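# Move three gears from furnace tray to table, upright

## Task

Remove all three gears from the furnace tray and set each one upright on the table next to the tray, with its smaller end on top, then release them all.

## Robot and tools

Robot: two six-joint arms, left_arm and right_arm, each ending in a two-finger parallel gripper. Bases in the scene frame: left_arm at (+0.018, +0.275, 0) m, right_arm at (-0.048, -0.344, 0) m, both turned only slightly about z. Scene frame: origin on the table top midway between the arms, +x out over the table, +z up, left_arm on the +y side. The arm names do not tell you which side of a camera image an arm appears on.

Gripper axes: the fingers extend along the gripper's +z and close along its y. The reported end_effector_position is the point between the finger pads, roughly 1 cm short of the fingertips. Joint ranges (rad), base to hand: waist -2.880..2.880, shoulder 0.000..3.142, elbow 0.000..3.019, wrist pitch -1.693..1.571, wrist yaw -1.571..1.571, wrist roll -2.094..2.094. The elbow never quite reaches straight.

The command row (used by both motion tools): always 14 numbers, each in [-1, 1], even when one arm is idle. Order: dx, dy, dz, rx, ry, rz, opening for left_arm, then the same seven for right_arm. The first six of each arm are an offset, not a pose, expressed in that gripper's own axes and measured from its reported pose at the start of the action or move. Scale: 1.0 equals 0.6 m for dx, dy, dz and 180 degrees for the rotation; rx, ry, rz form a single rotation vector. Opening is absolute, not an offset: +1 fully open (0.094 m), -1 closed.

execute_actions(actions): a list of up to 15 actions; each action is a list of up to 15 rows, one row per 1/30 s control step. If an action has fewer than 15 rows, its final row is repeated to fill 15 steps. Every row in an action is an offset from the same start pose, not from the row before. For the first action of a call, the start is the last pose a result reported. An empty list just returns the current state and images.

move(target, speed, blocking): target is one 14-number row as above, offset from the pose in the latest result that gave one. Each gripper travels in a straight line toward its target; both paths finish together, lasting 0.5 to 10 s (cut off at 10 s). speed is the path's top speed in m/s, 0.002 to 0.5, default 0.25; rotation may go up to twice that in rad/s. Paths ignore obstacles and the other arm, can overshoot or wander, and run faster than requested near full reach. Faster contact hits harder, and aiming further past contact presses harder. The opening is sent when the move begins. With blocking=false you get a result after 0.5 s while motion continues; call wait(0) to check, and call wait or stop before sending new rows or moves. The result adds a move: line giving the ending (done, off_target, moving, held, fault) and limits: paced means the sent pose was clipped; held means a safety check blocked some steps, after which the arm may surge past the speed. An ending naming one arm means the other finished fine. The result also reports each gripper's remaining distance to its target.

wait(seconds): 0 to 10; lets the scene run with the last commands held; returns early if a running move ends. stop(): brakes a running move; needs room, more at speed; fingers keep moving. zoom_image(camera, region): region [x0, y0, x1, y1] in that camera's pixels, at most 504 by 504, origin top-left; cameras cam_head_left, cam_head_right, cam_high, cam_low, cam_left_wrist, cam_right_wrist, all 504x504. read_manual(section) only returns licence text. finished_scene(scene) ends the scene irreversibly; call it only once the gears stand correctly and are released.

Controller behaviour: each step, the commanded pose is limited to 70 mm and 16 degrees from the measured one, and position wins over orientation if both can't be met. After an action an arm continues only to its last clipped pose, so large offsets need several actions. Arms tend to finish a centimetre or more low; zero offsets can let them creep down. To keep an arm in place, send the correction back to its intended pose in the first call of a reply, zeros afterward, aiming higher if it still sags.

Results: a state line left_arm: ... | right_arm: ... with position (m) and quat_wxyz in the scene frame (less accurate at long reach); Hand target lines showing where each gripper is being driven; grip_measured on the opening scale (last joint value is metres); joint torques (offset, noisy); step readings with HELD marking held-back steps; pose unreachable when a clearance check altered a command; FAULT, MOTOR HOT (from 85 °C) and OVER-TEMPERATURE FAULT (100 °C, arm goes limp and drops). Camera calibration lines give K, distortion and world-to-camera transforms, slightly uncertain.

Gripping: to hold, command an opening about 0.03 below grip_measured (less for a lighter grip); readings may be off by about 1 mm. Pad force tops out near 50-62 N, less on very thin parts.

Avoid: knocking or placing anything off the table, dropping or slamming gears, hard pushes, letting the arms collide or press together, and holding loads long enough to overheat. Parts may be tugged or nudged unexpectedly, so confirm placement before finishing.

Each tool is called after "Call:" as name([rows], argument=value, ...), one row to a line, values as JSON.

## Session

Call:
execute_actions(actions=[])

Scene clock: 0.00 s.
left_arm: end_effector_position=(+0.7016, +0.5195, +0.1582) grip_measured=+1.000 end_effector_quat_wxyz=(+0.607, -0.245, +0.719, +0.231) | right_arm: end_effector_position=(+0.5306, -0.0846, +0.3084) grip_measured=+1.000 end_effector_quat_wxyz=(+0.505, +0.005, +0.838, +0.207)
Joint positions: left_arm=[ 0.216  1.932  1.173  0.586 -0.446 -0.04   0.094] | right_arm=[ 0.296  1.447  1.164 -0.133  0.047  0.416  0.094]
Joint velocities: left_arm=[-0.005 -0.005 -0.002 -0.007 -0.007  0.022  0.   ] | right_arm=[ 0.005 -0.005 -0.017 -0.002  0.081  0.037  0.   ]
Joint torques (N m, as the arm reports them, + toward a larger angle): no reading
Motor temperatures (°C, as the motors report them): left_arm=[24 25 26 28 26 25] | right_arm=[28 27 28 27 26 26]
Hand target (left_arm): +0.707, +0.521, +0.166; +0.614, -0.246, +0.713, +0.231
Hand target (right_arm): +0.535, -0.082, +0.335; +0.523, +0.005, +0.825, +0.216

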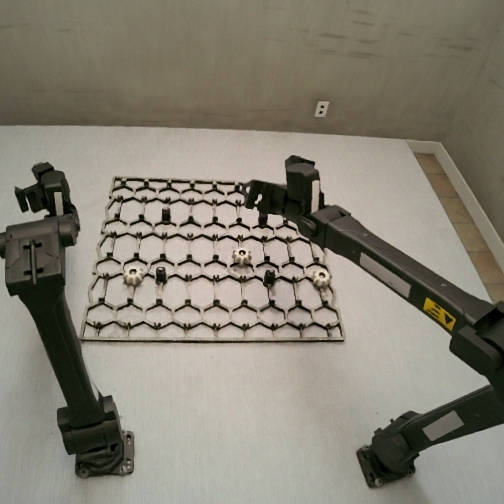

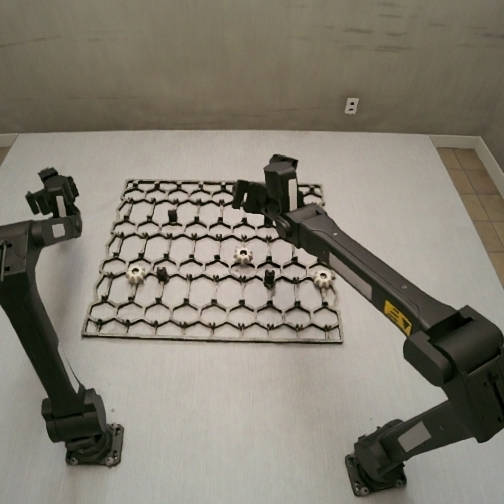

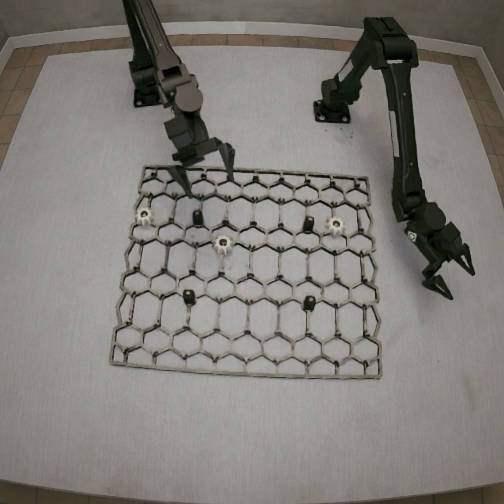

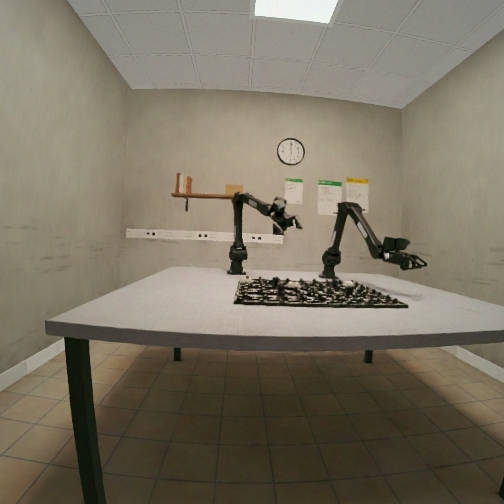

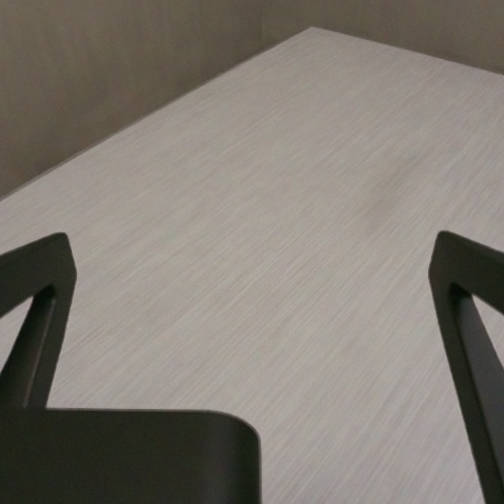

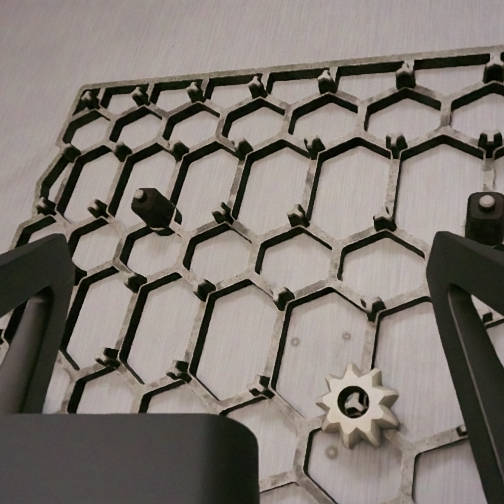

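Call:
zoom_image(camera="cam_high", region=[120, 180, 370, 280])

Call:
zoom_image(camera="cam_head_left", region=[100, 220, 350, 320])

Region (120, 180, 370, 280) of cam_high's 504x504 image, scaled by 2.016, with more detail than that image has; it fills the top 202 rows of this view, and the rest is white.

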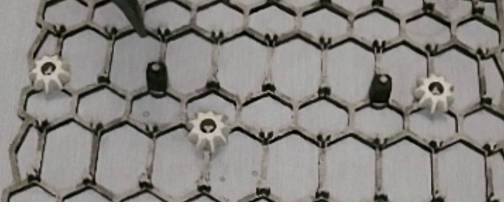

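Region (100, 220, 350, 320) of cam_head_left's 504x504 image, scaled by 2.016, with more detail than that image has; it fills the top 202 rows of this view, and the rest is white.

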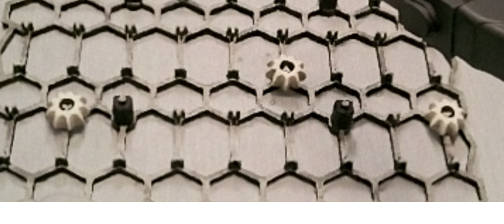

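Call:
move(target=[0,0,0,0.163,0.428,0.173,1, 0,0,0,0.139,0.340,-0.003,1], speed=0.5)

Scene clock: 3.93 s.
left_arm: end_effector_position=(+0.6934, +0.5080, +0.1635) grip_measured=+1.000 end_effector_quat_wxyz=(+0.004, -0.009, +1.000, +0.007) | right_arm: end_effector_position=(+0.5172, -0.0829, +0.2849) grip_measured=+1.000 end_effector_quat_wxyz=(+0.038, -0.010, +0.999, +0.014)
Joint positions: left_arm=[ 0.304  2.335  2.474 -1.696 -0.01   0.311  0.094] | right_arm=[ 0.296  1.96   2.157 -1.687  0.005  0.416  0.094]
Joint velocities: left_arm=[ 0.024 -0.015  0.002 -0.012 -0.022  0.022  0.   ] | right_arm=[ 0.005 -0.005 -0.002  0.012  0.022  0.051  0.   ]
Joint torques (N m, as the arm reports them, + toward a larger angle): left_arm=[  0.49 -24.71  14.23  -0.29   0.02   0.12] | right_arm=[ -4.51 -19.23  14.62  -0.16  -0.08  -0.08]
Motor temperatures (°C, as the motors report them): left_arm=[24 25 27 28 26 25] | right_arm=[28 27 29 27 26 26]
Hand target (left_arm): +0.696, +0.518, +0.160; +0.006, -0.011, +1.000, +0.006
Hand target (right_arm): +0.529, -0.086, +0.306; +0.060, -0.003, +0.998, +0.026
Off the commanded pose (left_arm): 0.015 m, 2 deg.
Off the commanded pose (right_arm): 0.027 m, 5 deg.
joint sent to its limit (left arm) — the command would take joint 4 (wrist pitch) past its lower limit, so that joint was sent only as far as its limit.
joint sent to its limit (right arm) — the command would take joint 4 (wrist pitch) past its lower limit, so that joint was sent only as far as its limit.
move: off_target (left_arm, right_arm)
camera_calibration (this result's frames):
cam_left_wrist: T_world_to_cam=[[0.0153026, -0.999818, -0.0113789, 0.497252], [-0.822473, -0.0190582, 0.568484, 0.489747], [-0.568598, 0.000659523, -0.822616, 0.652091], [0, 0, 0, 1]] pos_world=[0.765971, 0.506065, 0.263665]
cam_right_wrist: T_world_to_cam=[[0.0351547, -0.998879, -0.0316933, -0.0954092], [-0.854784, -0.0464839, 0.516898, 0.29824], [-0.517792, 0.0089195, -0.85546, 0.639644], [0, 0, 0, 1]] pos_world=[0.589488, -0.0871442, 0.390006]

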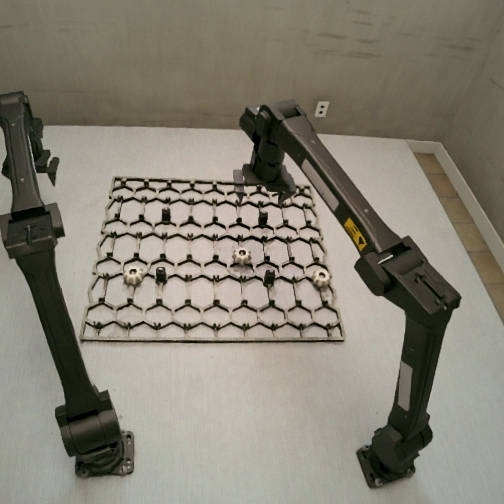

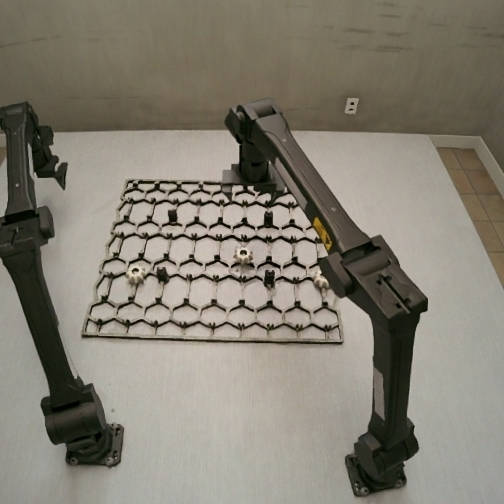

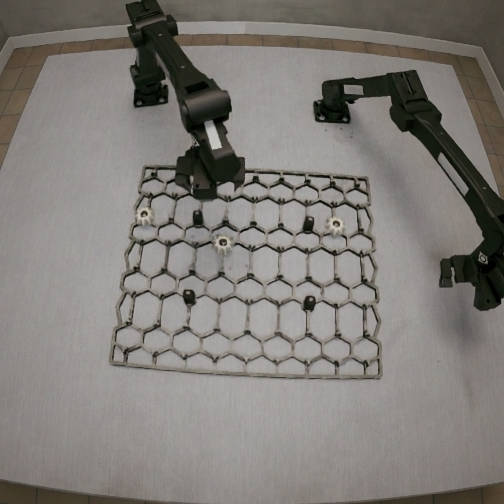

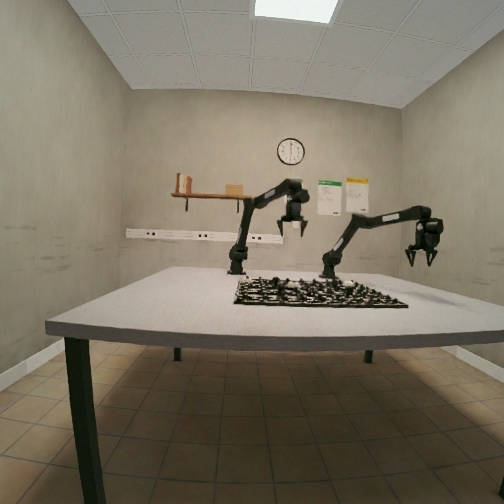

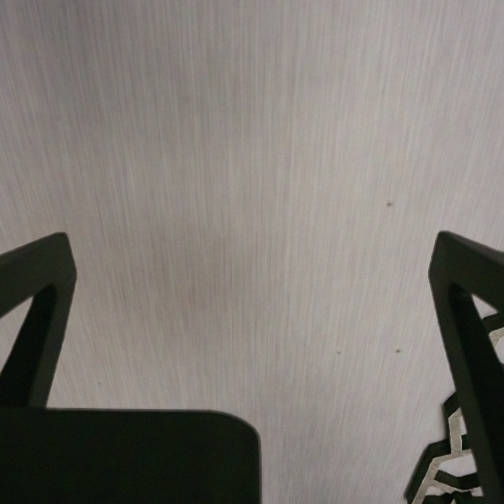

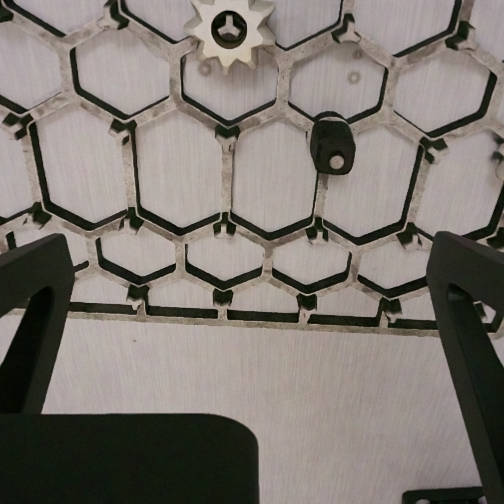

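Call:
move(target=[0.372,-0.503,0.073,0,0,0,1, -0.018,-0.02,0.275,0,0,0,1], speed=0.4)

Scene clock: 5.70 s.
left_arm: end_effector_position=(+0.4663, +0.2036, +0.0993) grip_measured=+1.000 end_effector_quat_wxyz=(-0.017, +0.001, +1.000, +0.012) | right_arm: end_effector_position=(+0.5344, -0.0808, +0.1229) grip_measured=+1.000 end_effector_quat_wxyz=(+0.035, -0.013, +0.999, +0.013)
Joint positions: left_arm=[-0.19   1.64   1.212 -1.18  -0.017 -0.163  0.094] | right_arm=[ 0.288  2.016  1.819 -1.298  0.005  0.401  0.094]
Joint velocities: left_arm=[-0.005  0.005 -0.007  0.007 -0.022  0.007  0.   ] | right_arm=[ 0.005 -0.005 -0.007  0.012 -0.022 -0.022  0.   ]
Joint torques (N m, as the arm reports them, + toward a larger angle): left_arm=[  0.13 -17.56   9.76   0.7   -0.28  -0.05] | right_arm=[ -3.82 -19.46   9.04   0.63   0.06  -0.26]
Motor temperatures (°C, as the motors report them): left_arm=[24 25 27 28 26 25] | right_arm=[28 28 29 27 26 26]
Hand target (left_arm): +0.473, +0.207, +0.110; +0.002, -0.009, +1.000, +0.011
Hand target (right_arm): +0.540, -0.089, +0.121; +0.038, -0.010, +0.999, +0.014
Off the commanded pose (left_arm): 0.017 m, 3 deg.
Off the commanded pose (right_arm): 0.011 m, 1 deg.
move: off_target (left_arm, right_arm)
camera_calibration (this result's frames):
cam_left_wrist: T_world_to_cam=[[-0.00564359, -0.999776, -0.0204134, 0.206312], [-0.797566, -0.0078136, 0.603181, 0.316304], [-0.603205, 0.0196852, -0.797343, 0.480103], [0, 0, 0, 1]] pos_world=[0.543039, 0.199286, 0.19623]
cam_right_wrist: T_world_to_cam=[[0.0414328, -0.998742, -0.0282533, -0.102842], [-0.85181, -0.0500886, 0.521451, 0.394304], [-0.52221, 0.00246127, -0.852813, 0.51146], [0, 0, 0, 1]] pos_world=[0.607223, -0.0842209, 0.227664]

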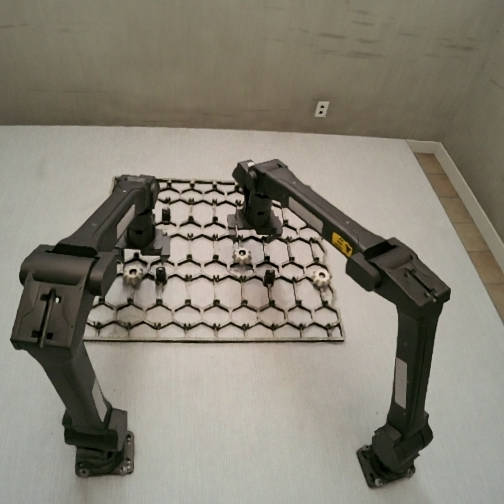

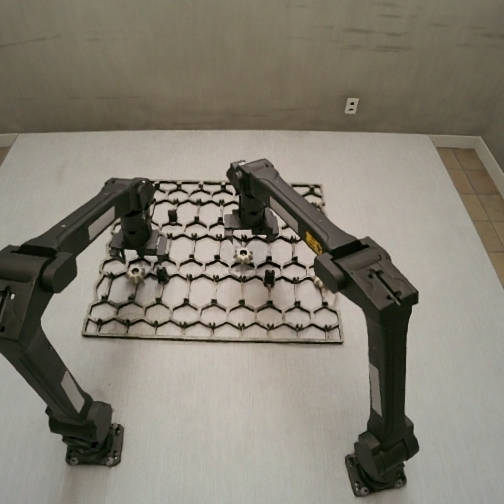

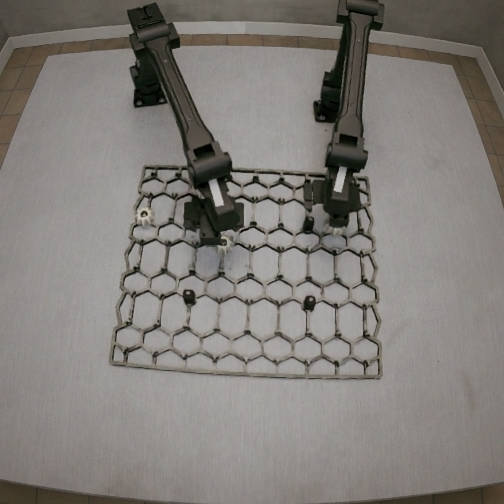

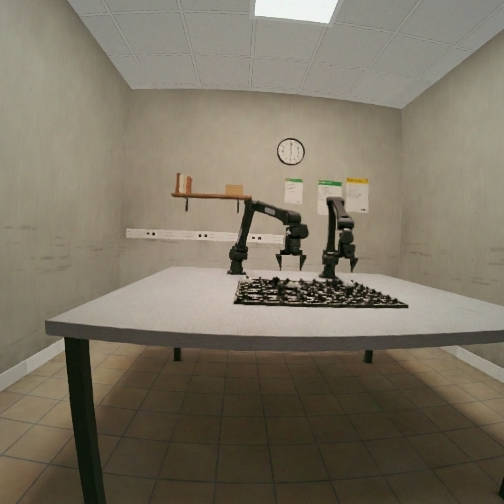

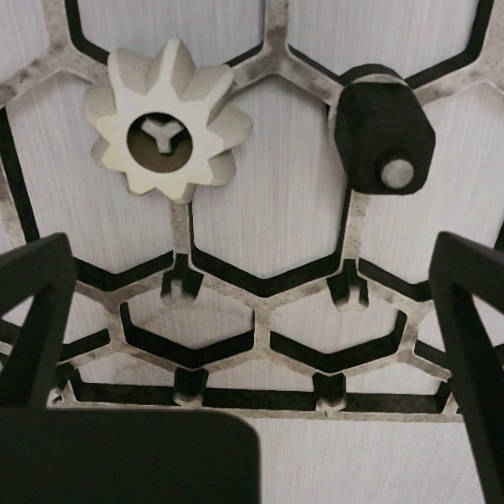

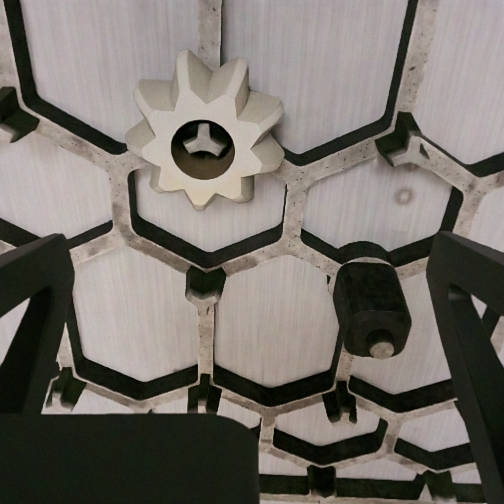

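Call:
move(target=[-0.018,0.047,0.05,0,0,0,1, -0.016,0.030,0.088,0,0,0,1], speed=0.2)

Scene clock: 6.83 s.
left_arm: end_effector_position=(+0.4739, +0.2298, +0.0795) grip_measured=+1.000 end_effector_quat_wxyz=(-0.013, -0.001, +1.000, +0.010) | right_arm: end_effector_position=(+0.5467, -0.0730, +0.0678) grip_measured=+1.000 end_effector_quat_wxyz=(+0.027, -0.009, +1.000, +0.009)
Joint positions: left_arm=[-0.131  1.667  1.189 -1.121 -0.017 -0.108  0.094] | right_arm=[ 0.291  2.106  1.819 -1.227  0.005  0.412  0.094]
Joint velocities: left_arm=[-0.024 -0.005  0.012 -0.002  0.037 -0.007  0.   ] | right_arm=[-0.005 -0.015  0.022 -0.012 -0.022 -0.066  0.   ]
Joint torques (N m, as the arm reports them, + toward a larger angle): left_arm=[ -0.25 -13.61   9.18   0.81  -0.16   0.09] | right_arm=[ -2.09 -19.8    9.28   0.33   0.06   0.03]
Motor temperatures (°C, as the motors report them): left_arm=[24 25 27 28 26 25] | right_arm=[28 28 29 27 26 26]
Hand target (left_arm): +0.477, +0.232, +0.070; -0.017, +0.001, +1.000, +0.011
Hand target (right_arm): +0.547, -0.061, +0.071; +0.035, -0.013, +0.999, +0.013
Off the commanded pose (left_arm): 0.011 m, 1 deg.
Off the commanded pose (right_arm): 0.012 m, 1 deg.
move: off_target (left_arm, right_arm)
camera_calibration (this result's frames):
cam_left_wrist: T_world_to_cam=[[-0.00125493, -0.999846, -0.0175317, 0.229845], [-0.802491, -0.00945363, 0.596589, 0.33771], [-0.596663, 0.0148177, -0.802355, 0.466783], [0, 0, 0, 1]] pos_world=[0.54981, 0.226085, 0.177081]
cam_right_wrist: T_world_to_cam=[[0.0334099, -0.999201, -0.021945, -0.0931954], [-0.843219, -0.0399681, 0.536083, 0.428978], [-0.536532, 0.000593883, -0.84388, 0.477954], [0, 0, 0, 1]] pos_world=[0.621273, -0.0762593, 0.171323]

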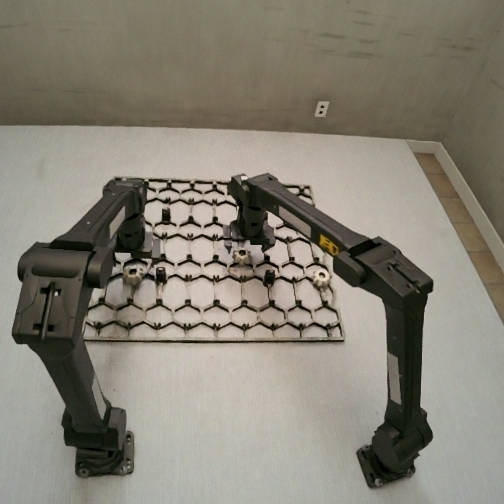

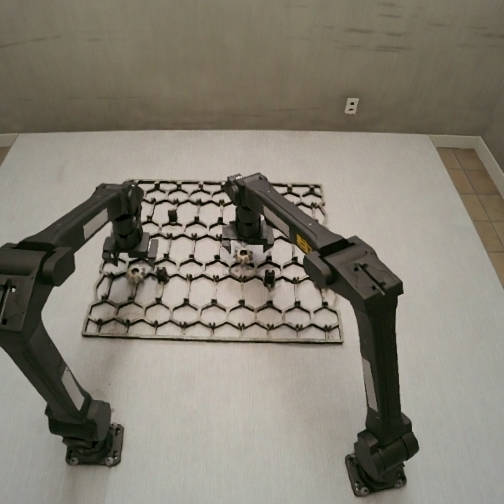

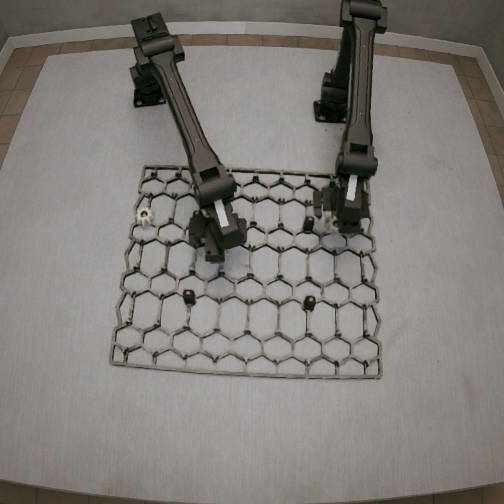

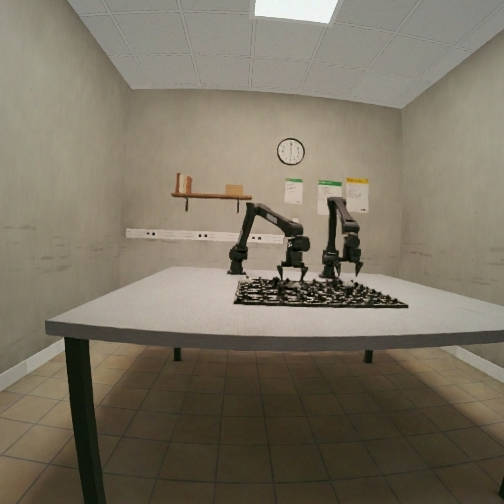

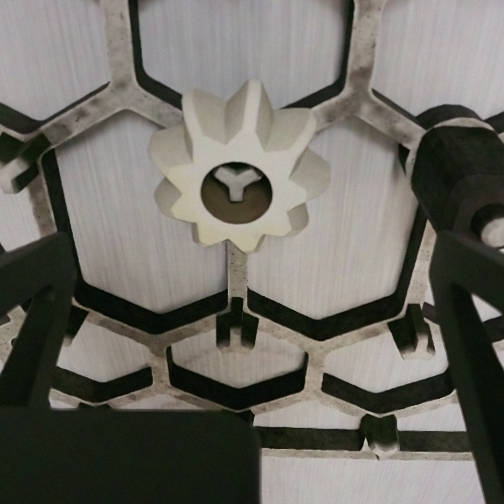

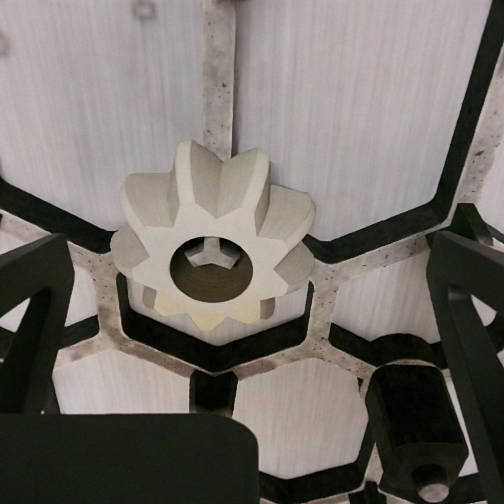

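Call:
move(target=[-0.002,0.005,0.075,0,0,0,1, 0.022,0.028,0.055,0,0,0,1], speed=0.1)

Scene clock: 8.00 s.
left_arm: end_effector_position=(+0.4712, +0.2301, +0.0423) grip_measured=+1.000 end_effector_quat_wxyz=(-0.011, -0.001, +1.000, +0.010) | right_arm: end_effector_position=(+0.5389, -0.0624, +0.0470) grip_measured=+1.000 end_effector_quat_wxyz=(+0.032, -0.008, +0.999, +0.012)
Joint positions: left_arm=[-0.131  1.709  1.132 -1.018 -0.017 -0.107  0.094] | right_arm=[ 0.311  2.11   1.768 -1.16   0.005  0.434  0.094]
Joint velocities: left_arm=[ 0.005 -0.015 -0.017  0.002 -0.037  0.022  0.   ] | right_arm=[-0.015 -0.015 -0.012 -0.007  0.007 -0.081  0.   ]
Joint torques (N m, as the arm reports them, + toward a larger angle): left_arm=[  0.16 -14.09   8.86   0.8   -0.11   0.09] | right_arm=[ -2.22 -18.68   8.06   0.61   0.13  -0.05]
Motor temperatures (°C, as the motors report them): left_arm=[24 25 27 28 26 25] | right_arm=[28 28 29 27 26 26]
Hand target (left_arm): +0.474, +0.234, +0.034; -0.013, -0.001, +1.000, +0.010
Hand target (right_arm): +0.535, -0.056, +0.035; +0.027, -0.009, +1.000, +0.009
Off the commanded pose (left_arm): 0.009 m, 0 deg.
Off the commanded pose (right_arm): 0.015 m, 1 deg.
move: off_target (right_arm)
camera_calibration (this result's frames):
cam_left_wrist: T_world_to_cam=[[-0.00194545, -0.999852, -0.0170803, 0.229773], [-0.804971, -0.00856813, 0.593252, 0.35895], [-0.59331, 0.0149033, -0.804836, 0.433806], [0, 0, 0, 1]] pos_world=[0.546773, 0.226349, 0.14012]
cam_right_wrist: T_world_to_cam=[[0.0310311, -0.999131, -0.0278218, -0.081214], [-0.848569, -0.0410434, 0.527491, 0.437143], [-0.528174, 0.00724003, -0.849105, 0.452406], [0, 0, 0, 1]] pos_world=[0.612416, -0.066477, 0.151292]

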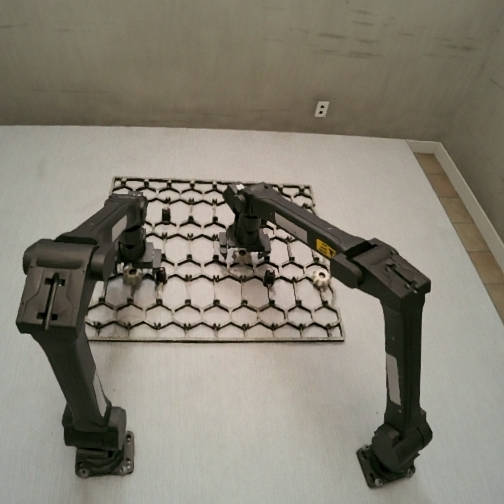

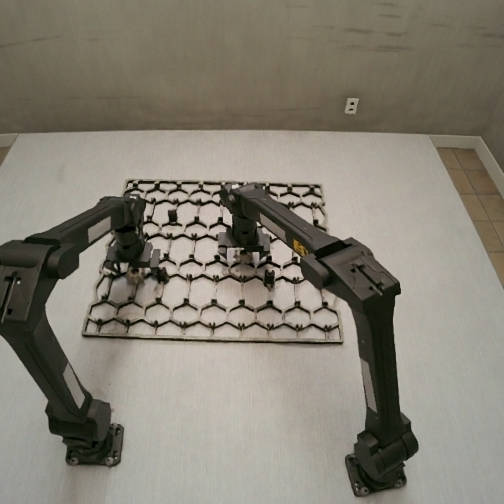

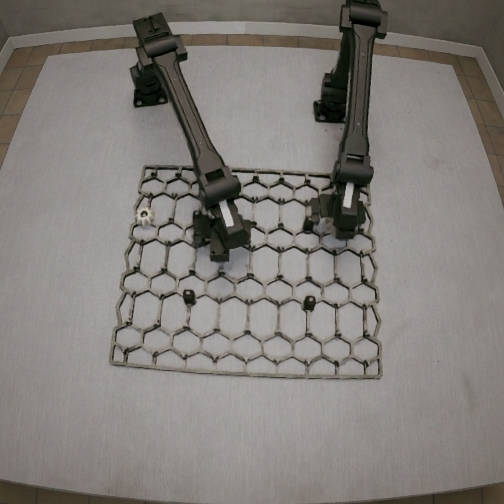

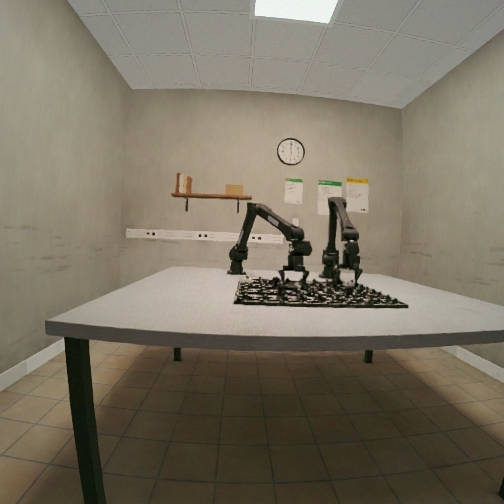

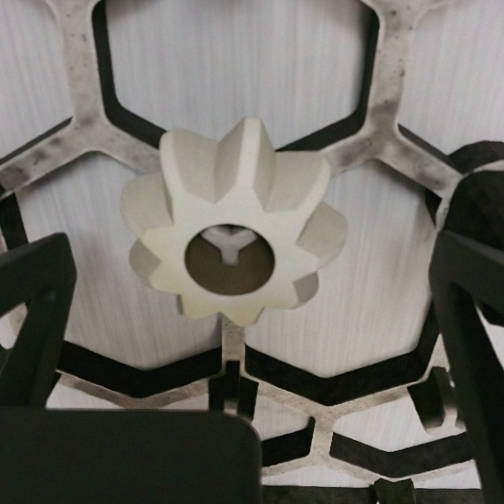

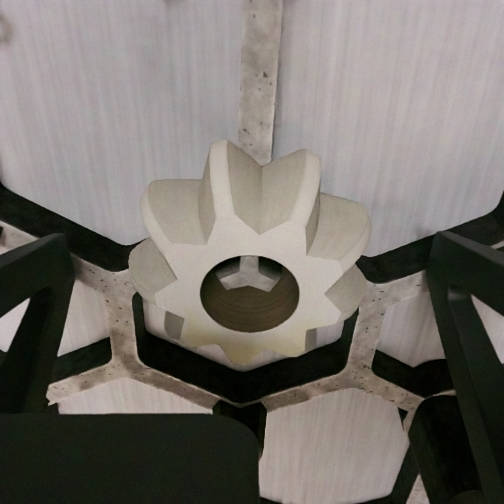

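Call:
move(target=[-0.005,0.005,0.04,0,0,0,1, 0.005,0,0.045,0,0,0,1], speed=0.06)

Scene clock: 8.87 s.
left_arm: end_effector_position=(+0.4738, +0.2302, +0.0328) grip_measured=+1.000 end_effector_quat_wxyz=(-0.002, -0.001, +1.000, +0.009) | right_arm: end_effector_position=(+0.5407, -0.0615, +0.0404) grip_measured=+1.000 end_effector_quat_wxyz=(+0.040, -0.008, +0.999, +0.016)
Joint positions: left_arm=[-0.13   1.719  1.116 -0.974 -0.017 -0.106  0.094] | right_arm=[ 0.311  2.11   1.748 -1.122  0.005  0.434  0.094]
Joint velocities: left_arm=[-0.005  0.005 -0.002  0.002 -0.037 -0.125  0.   ] | right_arm=[-0.015  0.005 -0.022 -0.007 -0.007 -0.037  0.   ]
Joint torques (N m, as the arm reports them, + toward a larger angle): left_arm=[  0.19 -12.75   8.3    0.92  -0.12   0.05] | right_arm=[ -3.55 -18.16   7.18   1.17   0.12  -0.05]
Motor temperatures (°C, as the motors report them): left_arm=[24 25 27 28 26 25] | right_arm=[28 28 29 27 26 26]
Hand target (left_arm): +0.474, +0.234, +0.019; -0.011, -0.001, +1.000, +0.010
Hand target (right_arm): +0.537, -0.062, +0.020; +0.032, -0.008, +0.999, +0.012
Off the commanded pose (left_arm): 0.015 m, 1 deg.
Off the commanded pose (right_arm): 0.021 m, 1 deg.
move: off_target (left_arm, right_arm)
camera_calibration (this result's frames):
cam_left_wrist: T_world_to_cam=[[-0.00165746, -0.999883, -0.0152287, 0.229509], [-0.815413, -0.00746422, 0.578831, 0.3718], [-0.578877, 0.0133771, -0.815305, 0.421519], [0, 0, 0, 1]] pos_world=[0.547558, 0.226618, 0.131952]
cam_right_wrist: T_world_to_cam=[[0.0315906, -0.998861, -0.0357659, -0.0804814], [-0.857237, -0.0454771, 0.51291, 0.447199], [-0.513952, 0.0144567, -0.857697, 0.440822], [0, 0, 0, 1]] pos_world=[0.612459, -0.0664253, 0.145841]

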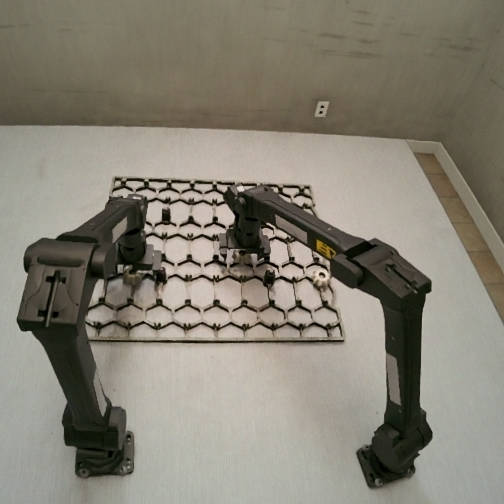

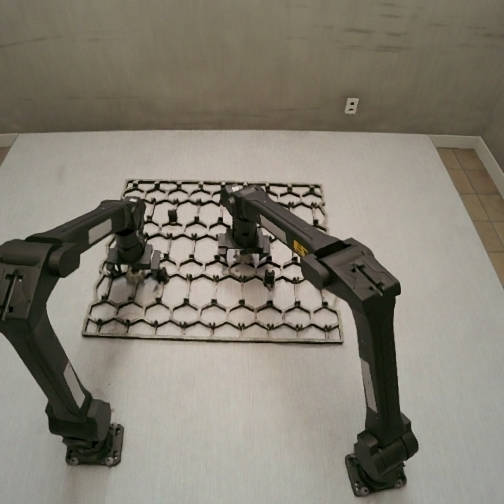

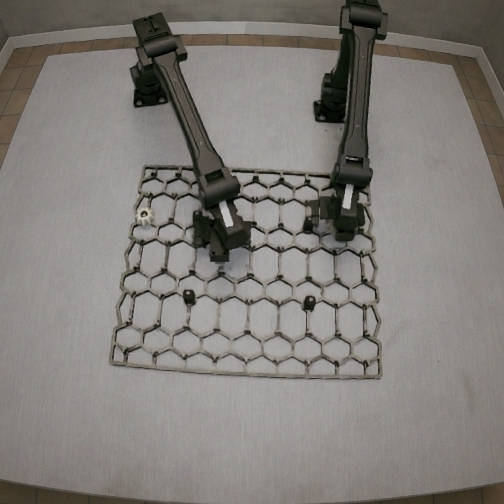

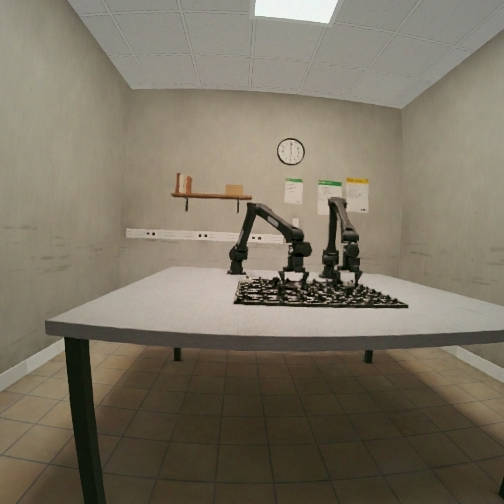

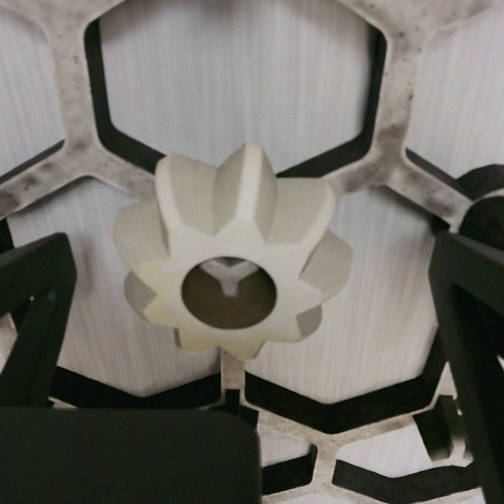

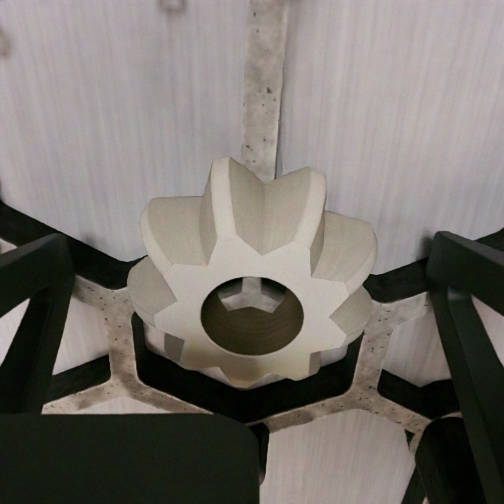

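Call:
move(target=[0,0,0.01,0,0,0,0.05, 0,0,0,0,0,0,0.05], speed=0.05)

Scene clock: 10.47 s.
left_arm: end_effector_position=(+0.4737, +0.2330, +0.0326) grip_measured=+0.192 end_effector_quat_wxyz=(-0.002, -0.002, +1.000, +0.013) | right_arm: end_effector_position=(+0.5405, -0.0613, +0.0402) grip_measured=+0.213 end_effector_quat_wxyz=(+0.040, -0.008, +0.999, +0.017)
Joint positions: left_arm=[-0.127  1.719  1.115 -0.974 -0.026 -0.106  0.056] | right_arm=[ 0.311  2.11   1.748 -1.122  0.003  0.435  0.057]
Joint velocities: left_arm=[-0.005 -0.015  0.002  0.007  0.037  0.051  0.001] | right_arm=[-0.015 -0.005 -0.022 -0.022 -0.022 -0.051 -0.   ]
Joint torques (N m, as the arm reports them, + toward a larger angle): left_arm=[ -0.82 -15.71   8.     0.82   0.13   0.02] | right_arm=[ -3.19 -20.85   8.54   0.13   0.11  -0.1 ]
Motor temperatures (°C, as the motors report them): left_arm=[24 25 27 28 26 25] | right_arm=[28 28 29 27 26 26]
Hand target (left_arm): +0.474, +0.230, +0.027; -0.002, -0.001, +1.000, +0.009
Hand target (right_arm): +0.541, -0.061, +0.040; +0.040, -0.008, +0.999, +0.016
Off the commanded pose (left_arm): 0.006 m, 1 deg.
Off the commanded pose (right_arm): 0.000 m, 0 deg.
move: done
camera_calibration (this result's frames):
cam_left_wrist: T_world_to_cam=[[0.000581412, -0.999702, -0.0244108, 0.23152], [-0.815489, -0.0146023, 0.578588, 0.373588], [-0.578772, 0.0195704, -0.815255, 0.419778], [0, 0, 0, 1]] pos_world=[0.547478, 0.228691, 0.131724]
cam_right_wrist: T_world_to_cam=[[0.0313061, -0.998824, -0.0370297, -0.0800577], [-0.856726, -0.0458978, 0.513726, 0.446874], [-0.514821, 0.0156416, -0.857155, 0.441058], [0, 0, 0, 1]] pos_world=[0.61242, -0.0663518, 0.14552]

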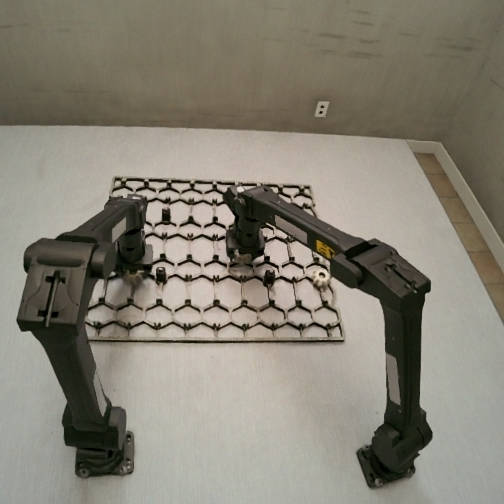

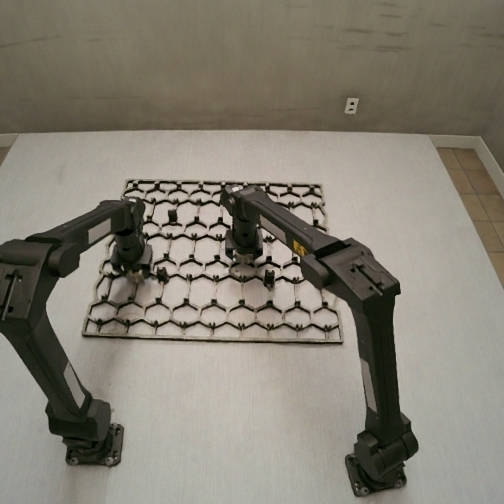

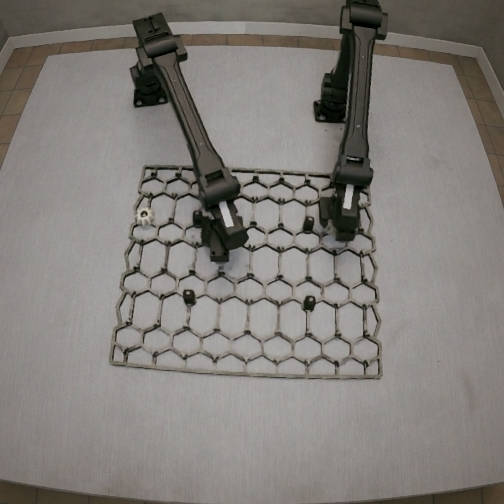

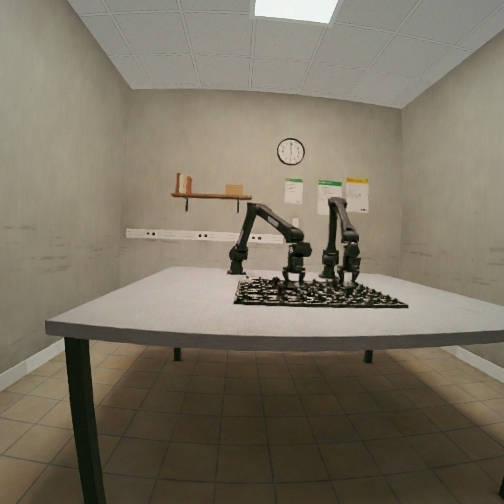

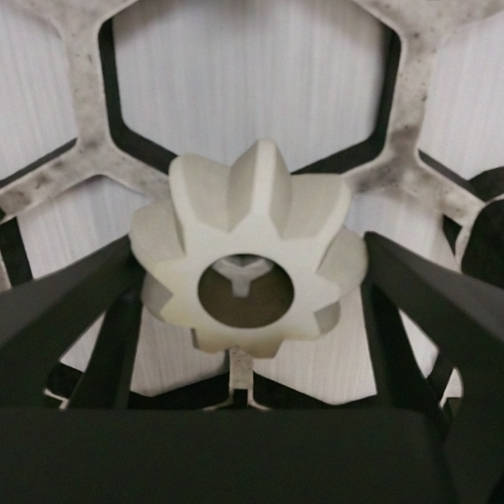

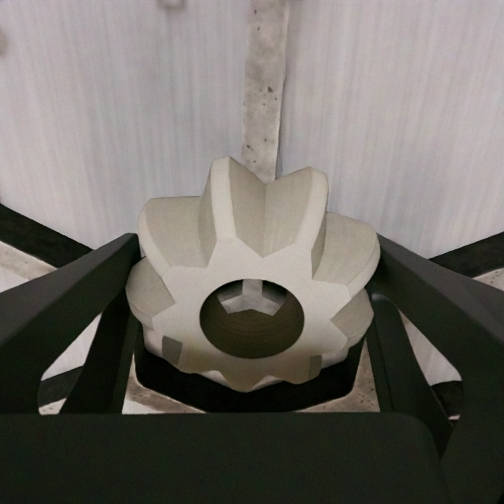

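Lift 8 cm.

Call:
move(target=[0,0,-0.14,0,0,0,0.05, 0,0,-0.14,0,0,0,0.05], speed=0.15)

Scene clock: 11.57 s.
left_arm: end_effector_position=(+0.4571, +0.2354, +0.0942) grip_measured=+0.192 end_effector_quat_wxyz=(-0.026, -0.002, +0.999, +0.018) | right_arm: end_effector_position=(+0.5367, -0.0638, +0.0540) grip_measured=+0.213 end_effector_quat_wxyz=(+0.023, -0.004, +1.000, +0.007)
Joint positions: left_arm=[-0.127  1.626  1.178 -1.179 -0.03  -0.106  0.056] | right_arm=[ 0.311  2.11   1.788 -1.202  0.007  0.442  0.057]
Joint velocities: left_arm=[-0.005 -0.015 -0.012  0.017 -0.11   0.11  -0.   ] | right_arm=[ 0.005  0.005 -0.007 -0.022  0.007 -0.007 -0.001]
Joint torques (N m, as the arm reports them, + toward a larger angle): left_arm=[ -1.59 -16.16  13.31  -0.4   -0.01  -0.01] | right_arm=[ -2.08 -27.29  11.7   -3.88   0.03  -0.14]
Motor temperatures (°C, as the motors report them): left_arm=[24 25 27 28 26 25] | right_arm=[28 28 29 27 26 26]
Hand target (left_arm): +0.472, +0.230, +0.117; -0.002, -0.002, +1.000, +0.013
Hand target (right_arm): +0.534, -0.065, +0.120; +0.041, -0.008, +0.999, +0.017
Off the commanded pose (left_arm): 0.028 m, 3 deg.
Off the commanded pose (right_arm): 0.070 m, 2 deg.
move: off_target (left_arm, right_arm); limits=paced
camera_calibration (this result's frames):
cam_left_wrist: T_world_to_cam=[[-0.000960267, -0.999446, -0.0332656, 0.236864], [-0.785974, -0.0198124, 0.617942, 0.308462], [-0.618259, 0.0267393, -0.785519, 0.473917], [0, 0, 0, 1]] pos_world=[0.535674, 0.230172, 0.189538]
cam_right_wrist: T_world_to_cam=[[0.0229014, -0.999574, -0.0180834, -0.0785157], [-0.838812, -0.0290533, 0.543646, 0.426199], [-0.54394, 0.00271832, -0.83912, 0.464732], [0, 0, 0, 1]] pos_world=[0.612085, -0.0673631, 0.156845]

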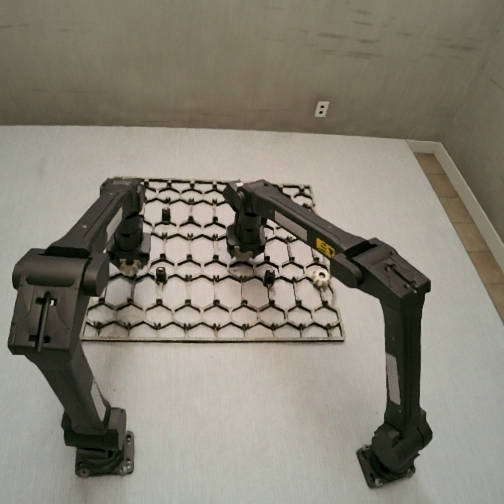

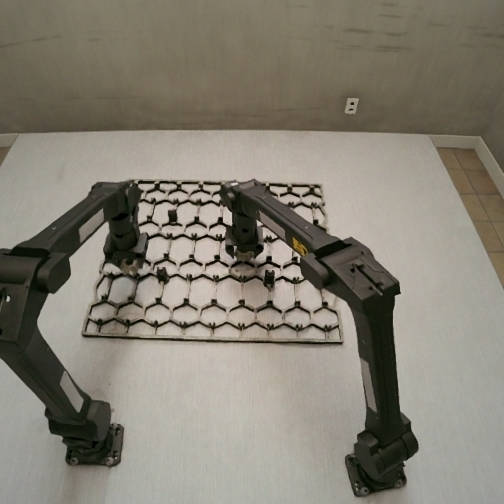

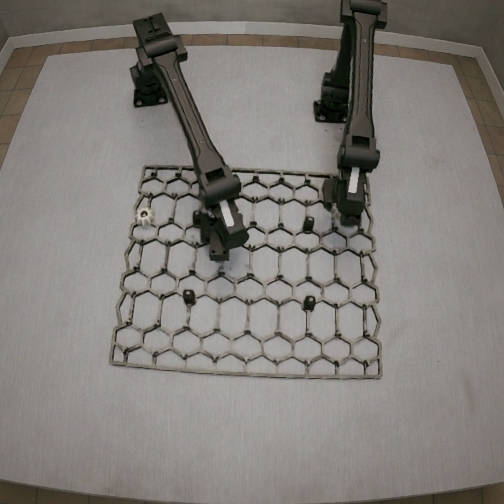

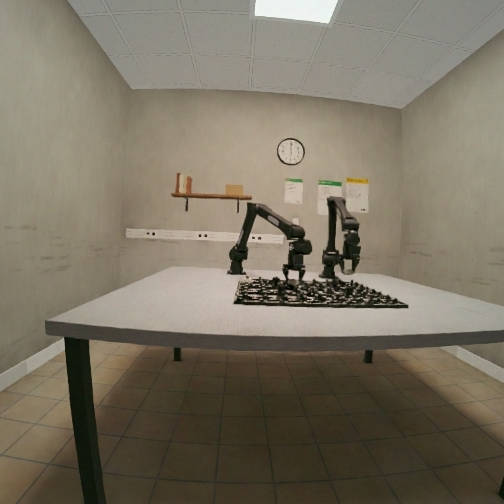

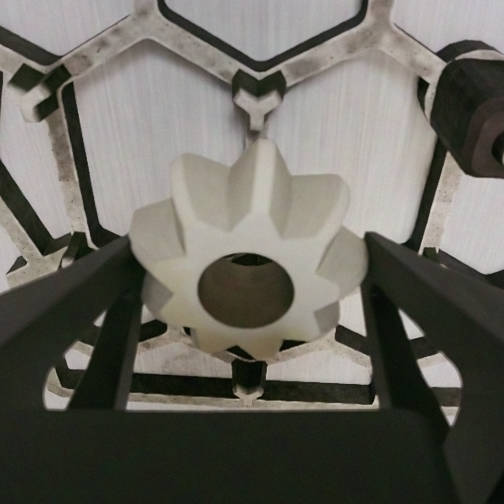

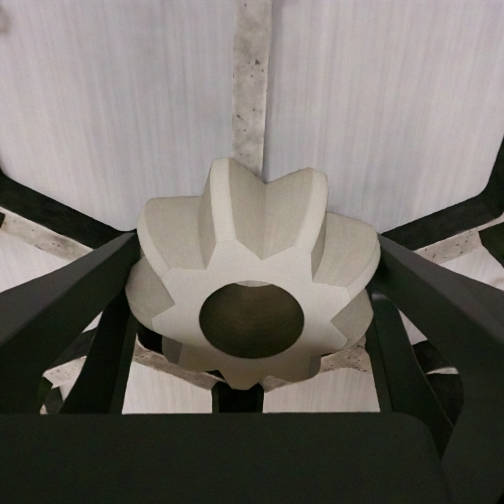

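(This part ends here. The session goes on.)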